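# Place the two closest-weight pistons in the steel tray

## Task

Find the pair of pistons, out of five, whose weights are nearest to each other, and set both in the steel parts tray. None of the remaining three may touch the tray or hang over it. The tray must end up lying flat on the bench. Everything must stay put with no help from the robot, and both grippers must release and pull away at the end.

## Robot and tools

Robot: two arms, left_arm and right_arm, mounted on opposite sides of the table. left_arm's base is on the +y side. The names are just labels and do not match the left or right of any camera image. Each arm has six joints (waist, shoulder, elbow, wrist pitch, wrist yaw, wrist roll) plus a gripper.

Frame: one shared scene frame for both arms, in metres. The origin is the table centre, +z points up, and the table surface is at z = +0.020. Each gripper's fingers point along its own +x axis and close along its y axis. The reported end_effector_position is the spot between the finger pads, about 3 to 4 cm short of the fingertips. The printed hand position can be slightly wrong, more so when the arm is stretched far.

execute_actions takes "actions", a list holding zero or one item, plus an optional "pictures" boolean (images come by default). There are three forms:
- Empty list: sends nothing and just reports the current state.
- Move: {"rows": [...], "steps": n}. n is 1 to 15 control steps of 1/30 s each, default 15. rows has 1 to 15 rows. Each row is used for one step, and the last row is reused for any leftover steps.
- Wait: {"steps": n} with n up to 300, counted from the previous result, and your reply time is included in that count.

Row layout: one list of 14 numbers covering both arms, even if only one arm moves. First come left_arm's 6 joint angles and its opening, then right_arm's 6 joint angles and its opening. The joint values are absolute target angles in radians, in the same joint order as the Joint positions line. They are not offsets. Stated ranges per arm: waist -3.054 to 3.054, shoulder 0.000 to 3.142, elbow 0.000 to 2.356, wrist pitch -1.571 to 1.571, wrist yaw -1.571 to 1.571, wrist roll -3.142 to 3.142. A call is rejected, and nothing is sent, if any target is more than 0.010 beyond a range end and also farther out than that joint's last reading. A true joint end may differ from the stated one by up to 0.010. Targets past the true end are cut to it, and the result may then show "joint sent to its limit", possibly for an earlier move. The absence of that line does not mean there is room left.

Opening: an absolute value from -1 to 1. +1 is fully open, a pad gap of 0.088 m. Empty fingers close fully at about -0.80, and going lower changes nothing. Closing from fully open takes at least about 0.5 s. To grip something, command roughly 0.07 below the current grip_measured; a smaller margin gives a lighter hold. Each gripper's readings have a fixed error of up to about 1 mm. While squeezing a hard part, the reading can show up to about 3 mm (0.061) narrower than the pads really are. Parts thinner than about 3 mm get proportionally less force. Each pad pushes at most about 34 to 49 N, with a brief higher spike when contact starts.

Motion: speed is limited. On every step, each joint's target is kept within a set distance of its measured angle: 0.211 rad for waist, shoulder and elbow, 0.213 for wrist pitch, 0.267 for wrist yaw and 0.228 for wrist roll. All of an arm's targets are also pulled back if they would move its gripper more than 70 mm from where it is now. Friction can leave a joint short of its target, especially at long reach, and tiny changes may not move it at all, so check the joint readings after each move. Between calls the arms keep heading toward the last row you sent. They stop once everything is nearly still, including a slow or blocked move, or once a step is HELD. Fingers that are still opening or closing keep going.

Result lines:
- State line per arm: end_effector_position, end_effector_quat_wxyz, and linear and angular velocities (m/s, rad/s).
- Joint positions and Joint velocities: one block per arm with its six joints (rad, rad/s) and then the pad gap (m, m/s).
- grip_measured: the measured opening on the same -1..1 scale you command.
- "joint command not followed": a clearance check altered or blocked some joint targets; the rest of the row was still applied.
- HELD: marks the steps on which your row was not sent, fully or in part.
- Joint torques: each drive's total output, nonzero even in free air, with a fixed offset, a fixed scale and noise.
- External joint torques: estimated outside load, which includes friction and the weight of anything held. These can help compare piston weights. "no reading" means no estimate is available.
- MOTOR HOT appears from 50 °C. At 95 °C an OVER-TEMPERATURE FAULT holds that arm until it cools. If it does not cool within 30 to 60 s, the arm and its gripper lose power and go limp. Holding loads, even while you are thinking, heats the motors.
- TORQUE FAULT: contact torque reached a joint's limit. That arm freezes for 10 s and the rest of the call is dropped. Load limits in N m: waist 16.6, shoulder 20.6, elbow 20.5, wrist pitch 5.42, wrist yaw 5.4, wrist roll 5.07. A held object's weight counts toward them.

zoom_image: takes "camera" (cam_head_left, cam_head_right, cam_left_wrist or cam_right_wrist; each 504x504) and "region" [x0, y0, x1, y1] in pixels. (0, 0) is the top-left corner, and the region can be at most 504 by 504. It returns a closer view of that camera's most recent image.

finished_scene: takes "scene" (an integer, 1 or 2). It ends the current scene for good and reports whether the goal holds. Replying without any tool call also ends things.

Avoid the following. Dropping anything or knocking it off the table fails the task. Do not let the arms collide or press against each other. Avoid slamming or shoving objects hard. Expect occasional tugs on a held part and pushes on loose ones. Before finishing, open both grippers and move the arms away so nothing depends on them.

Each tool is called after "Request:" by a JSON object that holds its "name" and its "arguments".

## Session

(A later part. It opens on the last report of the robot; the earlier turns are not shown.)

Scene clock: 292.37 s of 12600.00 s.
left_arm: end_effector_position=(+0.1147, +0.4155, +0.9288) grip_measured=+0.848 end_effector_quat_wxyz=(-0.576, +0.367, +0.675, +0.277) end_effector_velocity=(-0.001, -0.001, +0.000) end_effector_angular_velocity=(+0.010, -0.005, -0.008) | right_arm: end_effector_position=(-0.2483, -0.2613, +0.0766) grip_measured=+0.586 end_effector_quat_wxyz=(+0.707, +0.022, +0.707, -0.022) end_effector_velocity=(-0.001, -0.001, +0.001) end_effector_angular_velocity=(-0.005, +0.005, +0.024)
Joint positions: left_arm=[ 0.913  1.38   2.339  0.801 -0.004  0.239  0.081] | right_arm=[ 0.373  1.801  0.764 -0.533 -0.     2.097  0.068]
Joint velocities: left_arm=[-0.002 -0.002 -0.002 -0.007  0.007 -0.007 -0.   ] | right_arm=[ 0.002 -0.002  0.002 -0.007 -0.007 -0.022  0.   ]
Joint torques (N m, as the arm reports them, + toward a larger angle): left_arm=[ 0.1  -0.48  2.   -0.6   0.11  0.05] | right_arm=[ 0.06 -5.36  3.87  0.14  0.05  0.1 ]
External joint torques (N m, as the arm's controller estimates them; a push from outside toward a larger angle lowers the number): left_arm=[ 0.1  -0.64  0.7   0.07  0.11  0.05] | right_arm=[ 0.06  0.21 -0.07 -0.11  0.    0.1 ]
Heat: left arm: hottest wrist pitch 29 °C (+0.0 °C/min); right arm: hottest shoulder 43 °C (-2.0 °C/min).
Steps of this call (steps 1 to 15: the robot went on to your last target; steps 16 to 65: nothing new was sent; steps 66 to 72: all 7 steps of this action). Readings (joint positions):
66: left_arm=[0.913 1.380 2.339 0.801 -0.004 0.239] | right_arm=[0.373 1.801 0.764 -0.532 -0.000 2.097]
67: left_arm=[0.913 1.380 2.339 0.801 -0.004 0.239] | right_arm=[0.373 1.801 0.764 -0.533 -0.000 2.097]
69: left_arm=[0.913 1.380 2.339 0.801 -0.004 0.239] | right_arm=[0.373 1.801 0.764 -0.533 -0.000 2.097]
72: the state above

Request:
{"name": "execute_actions", "arguments": {"actions": [{"rows": [[0.913,1.38,2.34,0.8,0,0.24,0.85,0.373,1.797,0.767,-0.5395,0,2.1,0.515],[0.913,1.38,2.34,0.8,0,0.24,0.85,0.373,1.787,0.775,-0.557,0,2.1,0.515],[0.913,1.38,2.34,0.8,0,0.24,0.85,0.373,1.771,0.788,-0.585,0,2.1,0.515],[0.913,1.38,2.34,0.8,0,0.24,0.85,0.373,1.750,0.803,-0.619,0,2.1,0.515],[0.913,1.38,2.34,0.8,0,0.24,0.85,0.373,1.728,0.821,-0.657,0,2.1,0.515],[0.913,1.38,2.34,0.8,0,0.24,0.85,0.373,1.7035,0.840,-0.698,0,2.1,0.515],[0.913,1.38,2.34,0.8,0,0.24,0.85,0.373,1.679,0.859,-0.739,0,2.1,0.515],[0.913,1.38,2.34,0.8,0,0.24,0.85,0.373,1.657,0.877,-0.777,0,2.1,0.515],[0.913,1.38,2.34,0.8,0,0.24,0.85,0.373,1.636,0.892,-0.811,0,2.1,0.515],[0.913,1.38,2.34,0.8,0,0.24,0.85,0.3695,1.622,0.908,-0.840,0,2.099,0.515],[0.913,1.38,2.34,0.8,0,0.24,0.85,0.3593,1.6176,0.9248,-0.8602,0,2.095,0.515],[0.913,1.38,2.34,0.8,0,0.24,0.85,0.3428,1.6227,0.942,-0.8722,0,2.089,0.515],[0.913,1.38,2.34,0.8,0,0.24,0.85,0.3204,1.635,0.9612,-0.8791,0,2.08,0.515],[0.913,1.38,2.34,0.8,0,0.24,0.85,0.2928,1.6502,0.985,-0.8875,0,2.07,0.515],[0.913,1.38,2.34,0.8,0,0.24,0.85,0.2601,1.6682,1.0131,-0.8975,0,2.058,0.515]], "steps": 15}], "pictures": false}}

Request:
{"name": "execute_actions", "arguments": {"actions": [{"rows": [[0.913,1.38,2.34,0.8,0,0.24,0.85,0.223,1.6886,1.045,-0.9089,0,2.044,0.515],[0.913,1.38,2.34,0.8,0,0.24,0.85,0.1819,1.7113,1.0804,-0.9214,0,2.028,0.515],[0.913,1.38,2.34,0.8,0,0.24,0.85,0.1372,1.736,1.1188,-0.9351,0,2.011,0.515],[0.913,1.38,2.34,0.8,0,0.24,0.85,0.0893,1.7623,1.16,-0.9497,0,1.993,0.515],[0.913,1.38,2.34,0.8,0,0.24,0.85,0.0388,1.7902,1.2035,-0.9652,0,1.974,0.515],[0.913,1.38,2.34,0.8,0,0.24,0.85,-0.014,1.8193,1.2489,-0.9813,0,1.954,0.515],[0.913,1.38,2.34,0.8,0,0.24,0.85,-0.0685,1.8493,1.2958,-0.998,0,1.934,0.515],[0.913,1.38,2.34,0.8,0,0.24,0.85,-0.1244,1.8801,1.3439,-1.0151,0,1.913,0.515],[0.913,1.38,2.34,0.8,0,0.24,0.85,-0.1813,1.9115,1.3928,-1.0325,0,1.892,0.515],[0.913,1.38,2.34,0.8,0,0.24,0.85,-0.2385,1.943,1.442,-1.05,0,1.87,0.515],[0.913,1.38,2.34,0.8,0,0.24,0.85,-0.2957,1.9745,1.4912,-1.0675,0,1.848,0.515],[0.913,1.38,2.34,0.8,0,0.24,0.85,-0.3526,2.0059,1.5401,-1.0849,0,1.827,0.515],[0.913,1.38,2.34,0.8,0,0.24,0.85,-0.4085,2.0367,1.5882,-1.102,0,1.806,0.515],[0.913,1.38,2.34,0.8,0,0.24,0.85,-0.463,2.0667,1.6351,-1.1187,0,1.786,0.515],[0.913,1.38,2.34,0.8,0,0.24,0.85,-0.5158,2.0958,1.6805,-1.1348,0,1.766,0.515]], "steps": 15}], "pictures": false}}

Request:
{"name": "execute_actions", "arguments": {"actions": [{"rows": [[0.913,1.38,2.34,0.8,0,0.24,0.85,-0.5663,2.1237,1.724,-1.1503,0,1.747,0.515],[0.913,1.38,2.34,0.8,0,0.24,0.85,-0.6142,2.15,1.7652,-1.1649,0,1.729,0.515],[0.913,1.38,2.34,0.8,0,0.24,0.85,-0.6589,2.1747,1.8036,-1.1786,0,1.712,0.515],[0.913,1.38,2.34,0.8,0,0.24,0.85,-0.70,2.1974,1.839,-1.1911,0,1.696,0.515],[0.913,1.38,2.34,0.8,0,0.24,0.85,-0.7371,2.2178,1.8709,-1.2025,0,1.682,0.515],[0.913,1.38,2.34,0.8,0,0.24,0.85,-0.7698,2.2358,1.899,-1.2125,0,1.67,0.515],[0.913,1.38,2.34,0.8,0,0.24,0.85,-0.7974,2.251,1.9228,-1.2209,0,1.66,0.515],[0.913,1.38,2.34,0.8,0,0.24,0.85,-0.8198,2.2633,1.942,-1.2278,0,1.651,0.515],[0.913,1.38,2.34,0.8,0,0.24,0.85,-0.8363,2.2724,1.9562,-1.2328,0,1.645,0.515],[0.913,1.38,2.34,0.8,0,0.24,0.85,-0.8465,2.2781,1.965,-1.2359,0,1.641,0.515],[0.913,1.38,2.34,0.8,0,0.24,0.85,-0.85,2.28,1.968,-1.237,0,1.64,0.515]], "steps": 13}], "pictures": false}}

Request:
{"name": "execute_actions", "arguments": {"actions": [{"rows": [[0.913,1.38,2.34,0.8,0,0.24,0.85,-0.85,2.2806,1.966,-1.2349,0,1.64,0.515],[0.913,1.38,2.34,0.8,0,0.24,0.85,-0.85,2.2822,1.9604,-1.2289,0,1.64,0.515],[0.913,1.38,2.34,0.8,0,0.24,0.85,-0.85,2.2846,1.9521,-1.22,0,1.64,0.515],[0.913,1.38,2.34,0.8,0,0.24,0.85,-0.85,2.2877,1.9416,-1.2087,0,1.64,0.515],[0.913,1.38,2.34,0.8,0,0.24,0.85,-0.85,2.2912,1.9296,-1.196,0,1.64,0.515],[0.913,1.38,2.34,0.8,0,0.24,0.85,-0.85,2.2949,1.917,-1.1825,0,1.64,0.515],[0.913,1.38,2.34,0.8,0,0.24,0.85,-0.85,2.2985,1.9044,-1.169,0,1.64,0.515],[0.913,1.38,2.34,0.8,0,0.24,0.85,-0.85,2.302,1.8924,-1.1563,0,1.64,0.515],[0.913,1.38,2.34,0.8,0,0.24,0.85,-0.85,2.3051,1.8819,-1.145,0,1.64,0.515],[0.913,1.38,2.34,0.8,0,0.24,0.85,-0.85,2.3075,1.8736,-1.1361,0,1.64,0.515],[0.913,1.38,2.34,0.8,0,0.24,0.85,-0.85,2.3091,1.868,-1.1301,0,1.64,0.515],[0.913,1.38,2.34,0.8,0,0.24,0.85,-0.85,2.3097,1.866,-1.128,0,1.64,0.515]], "steps": 15}]}}

Scene clock: 316.97 s of 12600.00 s.
left_arm: end_effector_position=(+0.1147, +0.4155, +0.9288) grip_measured=+0.848 end_effector_quat_wxyz=(-0.576, +0.367, +0.675, +0.277) end_effector_velocity=(+0.000, -0.003, -0.000) end_effector_angular_velocity=(+0.014, -0.003, -0.013) | right_arm: end_effector_position=(-0.2423, -0.2447, +0.1521) grip_measured=+0.586 end_effector_quat_wxyz=(+0.704, +0.037, +0.708, -0.029) end_effector_velocity=(+0.126, +0.156, +0.090) end_effector_angular_velocity=(-0.017, -0.003, -0.425)
Joint positions: left_arm=[ 0.913  1.38   2.339  0.801 -0.004  0.239  0.081] | right_arm=[ 0.325  1.647  0.95  -0.862 -0.     2.08   0.068]
Joint velocities: left_arm=[-0.007 -0.002 -0.007 -0.007  0.007 -0.007 -0.   ] | right_arm=[-0.667  0.188  0.603 -0.432 -0.007 -0.242 -0.   ]
Joint torques (N m, as the arm reports them, + toward a larger angle): left_arm=[ 0.1  -0.48  2.   -0.6   0.11  0.06] | right_arm=[-0.99 -4.83  6.92 -0.17  0.06 -0.09]
External joint torques (N m, as the arm's controller estimates them; a push from outside toward a larger angle lowers the number): left_arm=[ 0.1  -0.75  0.75  0.09  0.11  0.06] | right_arm=[-0.24 -0.27  2.43 -0.43 -0.09 -0.1 ]
Heat: left arm: hottest wrist pitch 29 °C (+0.0 °C/min); right arm: hottest shoulder 40 °C (-8.1 °C/min).
Steps of this call (steps 1 to 15: the robot went on to your last target; steps 16 to 90: nothing new was sent; then 21.10 s passed at rest; steps 91 to 105: all 15 steps of this action). Readings (joint positions):
91: left_arm=[0.913 1.380 2.339 0.801 -0.004 0.239] | right_arm=[0.373 1.801 0.764 -0.533 -0.000 2.097]
92: left_arm=[0.913 1.380 2.339 0.801 -0.004 0.239] | right_arm=[0.373 1.800 0.764 -0.534 -0.000 2.097]
94: left_arm=[0.913 1.380 2.339 0.801 -0.004 0.239] | right_arm=[0.373 1.794 0.772 -0.567 -0.000 2.097]
98: left_arm=[0.913 1.380 2.339 0.801 -0.004 0.239] | right_arm=[0.373 1.729 0.816 -0.693 -0.000 2.097]
105: the state above

Scene clock: 317.47 s of 12600.00 s.
left_arm: end_effector_position=(+0.1147, +0.4155, +0.9288) grip_measured=+0.848 end_effector_quat_wxyz=(-0.576, +0.367, +0.675, +0.277) end_effector_velocity=(-0.001, +0.006, -0.000) end_effector_angular_velocity=(-0.014, +0.003, +0.003) | right_arm: end_effector_position=(-0.0397, -0.1221, +0.1811) grip_measured=+0.586 end_effector_quat_wxyz=(+0.684, +0.184, +0.685, -0.171) end_effector_velocity=(+0.583, +0.085, +0.016) end_effector_angular_velocity=(+0.007, -0.005, -0.869)
Joint positions: left_arm=[ 0.913  1.38   2.339  0.801 -0.004  0.239  0.081] | right_arm=[-0.341  2.005  1.53  -1.078 -0.001  1.83   0.068]
Joint velocities: left_arm=[-0.002 -0.007 -0.002  0.007 -0.007  0.007 -0.   ] | right_arm=[-1.433  0.828  1.267 -0.432 -0.007 -0.564  0.   ]
Joint torques (N m, as the arm reports them, + toward a larger angle): left_arm=[ 0.11 -0.47  2.02 -0.6   0.11  0.06] | right_arm=[-0.52 -8.51  6.95 -0.39  0.07 -0.1 ]
External joint torques (N m, as the arm's controller estimates them; a push from outside toward a larger angle lowers the number): left_arm=[ 0.11 -0.52  0.65  0.05  0.11  0.05] | right_arm=[-0.09 -0.03  1.96 -0.51 -0.02 -0.1 ]
Heat: left arm: hottest wrist pitch 29 °C (+0.0 °C/min); right arm: hottest shoulder 40 °C (-8.1 °C/min).
Steps of this call (steps 1 to 15: all 15 steps of this action). Readings (joint positions):
1: left_arm=[0.913 1.380 2.339 0.801 -0.004 0.239] | right_arm=[0.300 1.656 0.972 -0.877 -0.000 2.070]
2: left_arm=[0.913 1.380 2.339 0.801 -0.004 0.239] | right_arm=[0.270 1.670 0.998 -0.891 -0.000 2.059]
4: left_arm=[0.913 1.380 2.339 0.801 -0.004 0.239] | right_arm=[0.197 1.708 1.061 -0.915 -0.001 2.031]
8: left_arm=[0.913 1.380 2.339 0.801 -0.004 0.239] | right_arm=[0.013 1.811 1.225 -0.972 -0.001 1.961]
15: the state above

Scene clock: 317.90 s of 12600.00 s.
left_arm: end_effector_position=(+0.1147, +0.4155, +0.9288) grip_measured=+0.848 end_effector_quat_wxyz=(-0.576, +0.367, +0.675, +0.277) end_effector_velocity=(+0.001, -0.000, +0.000) end_effector_angular_velocity=(+0.005, +0.008, -0.011) | right_arm: end_effector_position=(+0.1753, -0.1722, +0.1789) grip_measured=+0.586 end_effector_quat_wxyz=(+0.647, +0.295, +0.641, -0.288) end_effector_velocity=(+0.124, -0.106, -0.007) end_effector_angular_velocity=(-0.047, +0.054, -0.259)
Joint positions: left_arm=[ 0.913  1.38   2.339  0.801 -0.004  0.239  0.081] | right_arm=[-0.86   2.269  1.937 -1.226  0.004  1.652  0.068]
Joint velocities: left_arm=[-0.002 -0.002 -0.002 -0.007 -0.007 -0.007 -0.   ] | right_arm=[-0.369  0.12   0.173 -0.125 -0.007 -0.11   0.   ]
Joint torques (N m, as the arm reports them, + toward a larger angle): left_arm=[ 0.1  -0.48  2.   -0.6   0.11  0.05] | right_arm=[  3.08 -10.58   7.81  -0.22  -0.08  -0.13]
External joint torques (N m, as the arm's controller estimates them; a push from outside toward a larger angle lowers the number): left_arm=[ 0.1  -0.69  0.73  0.08  0.12  0.05] | right_arm=[-0.2  -0.19  2.07 -0.49  0.1  -0.11]
Heat: left arm: hottest wrist pitch 29 °C (+0.0 °C/min); right arm: hottest shoulder 40 °C (-8.0 °C/min).
Steps of this call (steps 1 to 13: all 13 steps of this action). Readings (joint positions):
1: left_arm=[0.913 1.380 2.339 0.801 -0.004 0.239] | right_arm=[-0.388 2.032 1.572 -1.093 -0.001 1.811]
2: left_arm=[0.913 1.380 2.339 0.801 -0.004 0.239] | right_arm=[-0.435 2.059 1.614 -1.107 -0.001 1.793]
4: left_arm=[0.913 1.380 2.339 0.801 -0.004 0.239] | right_arm=[-0.527 2.111 1.694 -1.135 -0.001 1.758]
8: left_arm=[0.913 1.380 2.339 0.801 -0.004 0.239] | right_arm=[-0.706 2.206 1.840 -1.189 -0.001 1.693]
13: the state above

Scene clock: 318.40 s of 12600.00 s.
left_arm: end_effector_position=(+0.1147, +0.4155, +0.9288) grip_measured=+0.848 end_effector_quat_wxyz=(-0.576, +0.367, +0.675, +0.277) end_effector_velocity=(+0.003, -0.004, +0.000) end_effector_angular_velocity=(+0.010, +0.007, -0.021) | right_arm: end_effector_position=(+0.1715, -0.1677, +0.1468) grip_measured=+0.580 end_effector_quat_wxyz=(+0.648, +0.283, +0.647, -0.286) end_effector_velocity=(+0.011, +0.008, -0.003) end_effector_angular_velocity=(+0.053, -0.040, -0.000)
Joint positions: left_arm=[ 0.913  1.38   2.339  0.801 -0.004  0.239  0.081] | right_arm=[-0.847  2.308  1.873 -1.139  0.003  1.642  0.067]
Joint velocities: left_arm=[ 0.002  0.002 -0.002 -0.007 -0.007 -0.022 -0.   ] | right_arm=[-0.007 -0.002 -0.017  0.081 -0.007 -0.007 -0.   ]
Joint torques (N m, as the arm reports them, + toward a larger angle): left_arm=[ 0.1  -0.47  2.01 -0.6   0.11  0.05] | right_arm=[ -0.16 -10.46   5.09   0.41  -0.03  -0.08]
External joint torques (N m, as the arm's controller estimates them; a push from outside toward a larger angle lowers the number): left_arm=[ 0.1  -0.79  0.79  0.09  0.12  0.05] | right_arm=[-0.17 -0.02 -0.39  0.06 -0.09 -0.08]
Heat: left arm: hottest wrist pitch 29 °C (+0.0 °C/min); right arm: hottest shoulder 40 °C (-8.1 °C/min).
Steps of this call (steps 1 to 15: all 15 steps of this action). Readings (joint positions):
1: left_arm=[0.913 1.380 2.339 0.801 -0.004 0.239] | right_arm=[-0.868 2.272 1.941 -1.228 0.004 1.649]
2: left_arm=[0.913 1.380 2.339 0.801 -0.004 0.239] | right_arm=[-0.870 2.275 1.943 -1.229 0.004 1.647]
4: left_arm=[0.913 1.380 2.339 0.801 -0.004 0.239] | right_arm=[-0.863 2.278 1.943 -1.228 0.004 1.645]
8: left_arm=[0.913 1.380 2.339 0.801 -0.004 0.239] | right_arm=[-0.848 2.287 1.923 -1.184 0.004 1.643]
15: the state above

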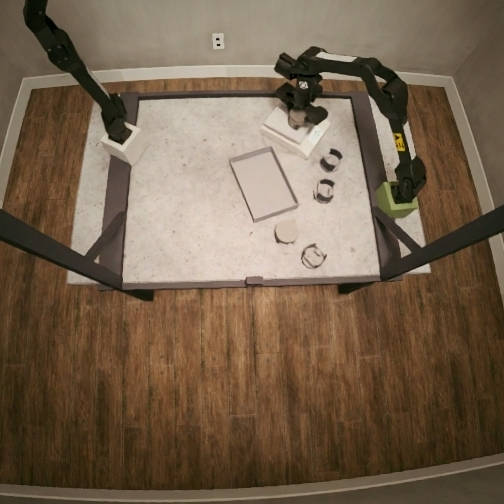

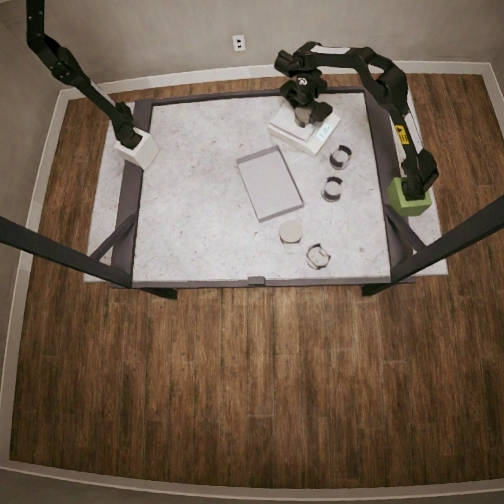

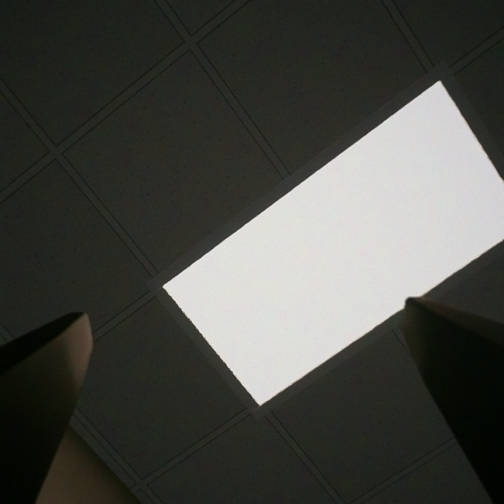

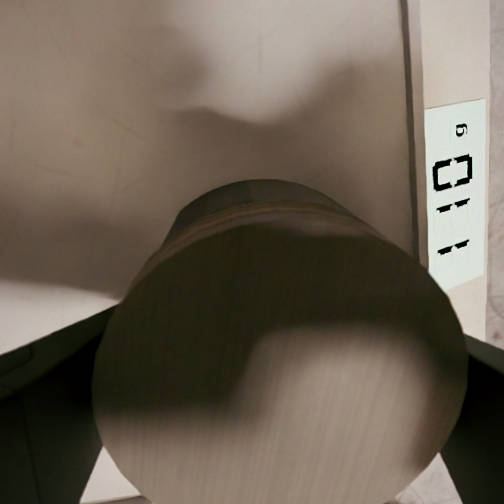

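In contact. Open.

Request:
{"name": "execute_actions", "arguments": {"actions": [{"rows": [[0.913,1.38,2.34,0.8,0,0.24,0.85,-0.848,2.309,1.870,-1.133,0,1.64,0.56],[0.913,1.38,2.34,0.8,0,0.24,0.85,-0.848,2.309,1.870,-1.133,0,1.64,0.60],[0.913,1.38,2.34,0.8,0,0.24,0.85,-0.848,2.309,1.870,-1.133,0,1.64,0.64],[0.913,1.38,2.34,0.8,0,0.24,0.85,-0.848,2.309,1.870,-1.133,0,1.64,0.69],[0.913,1.38,2.34,0.8,0,0.24,0.85,-0.848,2.309,1.870,-1.133,0,1.64,0.75],[0.913,1.38,2.34,0.8,0,0.24,0.85,-0.848,2.309,1.870,-1.133,0,1.64,0.82]], "steps": 15}], "pictures": false}}

Request:
{"name": "execute_actions", "arguments": {"actions": [{"rows": [[0.913,1.38,2.34,0.8,0,0.24,0.85,-0.848,2.309,1.870,-1.133,0,1.64,0.82]], "steps": 10}]}}

Scene clock: 320.53 s of 12600.00 s.
left_arm: end_effector_position=(+0.1147, +0.4155, +0.9288) grip_measured=+0.848 end_effector_quat_wxyz=(-0.576, +0.367, +0.675, +0.277) end_effector_velocity=(+0.003, +0.000, +0.000) end_effector_angular_velocity=(-0.001, +0.021, -0.014) | right_arm: end_effector_position=(+0.1719, -0.1674, +0.1464) grip_measured=+0.813 end_effector_quat_wxyz=(+0.648, +0.284, +0.647, -0.285) end_effector_velocity=(+0.000, -0.003, +0.003) end_effector_angular_velocity=(-0.007, -0.004, +0.005)
Joint positions: left_arm=[ 0.913  1.38   2.339  0.801 -0.004  0.239  0.081] | right_arm=[-0.847  2.308  1.872 -1.135  0.003  1.642  0.079]
Joint velocities: left_arm=[-0.002 -0.002 -0.002 -0.007 -0.022 -0.007 -0.   ] | right_arm=[-0.002 -0.007 -0.002 -0.007  0.007 -0.007  0.002]
Joint torques (N m, as the arm reports them, + toward a larger angle): left_arm=[ 0.1  -0.47  2.01 -0.6   0.11  0.05] | right_arm=[ -0.03 -10.49   5.41   0.15  -0.03  -0.07]
External joint torques (N m, as the arm's controller estimates them; a push from outside toward a larger angle lowers the number): left_arm=[ 0.1  -0.72  0.76  0.09  0.11  0.05] | right_arm=[-0.02 -0.12 -0.02 -0.11 -0.1  -0.07]
Heat: left arm: hottest wrist pitch 29 °C (+0.0 °C/min); right arm: hottest shoulder 41 °C (-7.1 °C/min).
Steps of this call (steps 1 to 15: the robot went on to your last target; steps 16 to 49: nothing new was sent; steps 50 to 64: all 15 steps of this action). Readings (joint positions):
50: left_arm=[0.913 1.380 2.339 0.801 -0.004 0.239] | right_arm=[-0.847 2.308 1.872 -1.137 0.003 1.642]
51: left_arm=[0.913 1.380 2.339 0.801 -0.004 0.239] | right_arm=[-0.847 2.308 1.872 -1.137 0.003 1.642]
53: left_arm=[0.913 1.380 2.339 0.801 -0.004 0.239] | right_arm=[-0.847 2.308 1.872 -1.137 0.003 1.642]
57: left_arm=[0.913 1.380 2.339 0.801 -0.004 0.239] | right_arm=[-0.847 2.308 1.872 -1.135 0.003 1.642]
64: the state above

Scene clock: 320.87 s of 12600.00 s.
left_arm: end_effector_position=(+0.1147, +0.4155, +0.9288) grip_measured=+0.848 end_effector_quat_wxyz=(-0.576, +0.367, +0.675, +0.277) end_effector_velocity=(+0.000, +0.002, -0.000) end_effector_angular_velocity=(-0.009, +0.003, -0.011) | right_arm: end_effector_position=(+0.1719, -0.1674, +0.1464) grip_measured=+0.817 end_effector_quat_wxyz=(+0.648, +0.284, +0.647, -0.285) end_effector_velocity=(-0.002, -0.005, +0.000) end_effector_angular_velocity=(-0.021, +0.010, -0.010)
Joint positions: left_arm=[ 0.913  1.38   2.339  0.801 -0.004  0.239  0.081] | right_arm=[-0.847  2.308  1.872 -1.135  0.003  1.642  0.079]
Joint velocities: left_arm=[-0.002 -0.002 -0.002  0.007 -0.007 -0.007 -0.   ] | right_arm=[-0.002 -0.002 -0.002 -0.022  0.007  0.007  0.   ]
Joint torques (N m, as the arm reports them, + toward a larger angle): left_arm=[ 0.11 -0.48  2.   -0.6   0.11  0.06] | right_arm=[ -0.02 -10.51   5.42   0.16  -0.04  -0.07]
External joint torques (N m, as the arm's controller estimates them; a push from outside toward a larger angle lowers the number): left_arm=[ 0.11 -0.77  0.76  0.08  0.11  0.05] | right_arm=[-0.07 -0.32  0.11 -0.08 -0.09 -0.08]
Heat: left arm: hottest wrist pitch 29 °C (+0.0 °C/min); right arm: hottest shoulder 41 °C (-7.0 °C/min).
Steps of this call (steps 1 to 10: all 10 steps of this action). Readings (joint positions):
1: left_arm=[0.913 1.380 2.339 0.801 -0.004 0.239] | right_arm=[-0.847 2.308 1.872 -1.135 0.003 1.642]
2: left_arm=[0.913 1.380 2.339 0.801 -0.004 0.239] | right_arm=[-0.847 2.308 1.872 -1.135 0.003 1.642]
4: left_arm=[0.913 1.380 2.339 0.801 -0.004 0.239] | right_arm=[-0.847 2.308 1.872 -1.135 0.003 1.642]
8: left_arm=[0.913 1.380 2.339 0.801 -0.004 0.239] | right_arm=[-0.847 2.308 1.872 -1.135 0.003 1.642]
10: the state above

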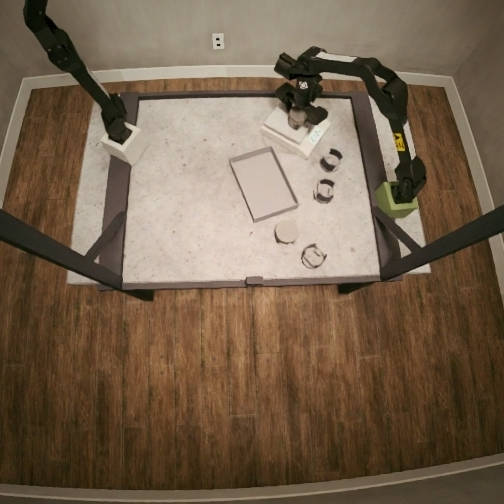

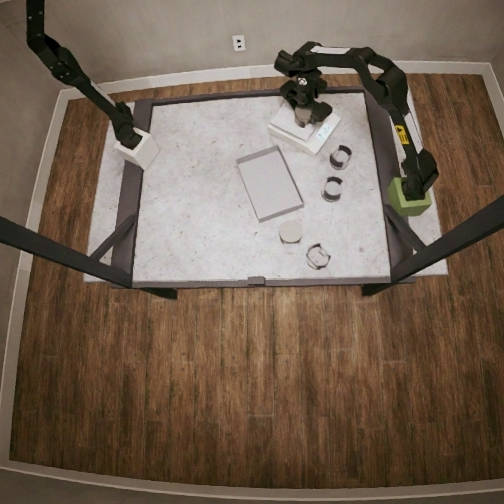

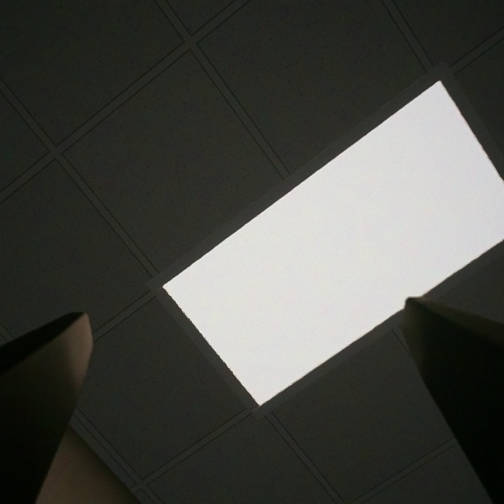

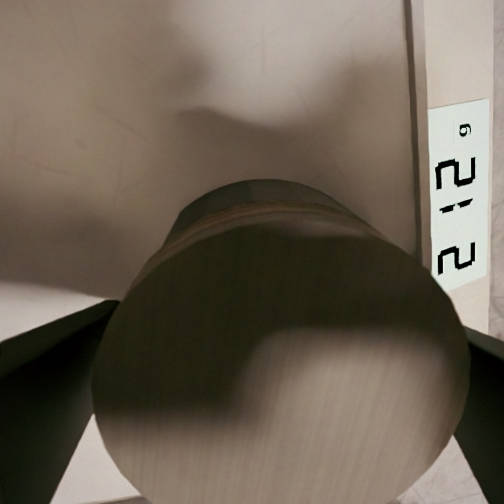

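Request:
{"name": "zoom_image", "arguments": {"camera": "cam_head_left", "region": [260, 200, 350, 290]}}

Region (260, 200, 350, 290) of cam_head_left's 504x504 image, scaled by 5.600, with more detail than that image has.

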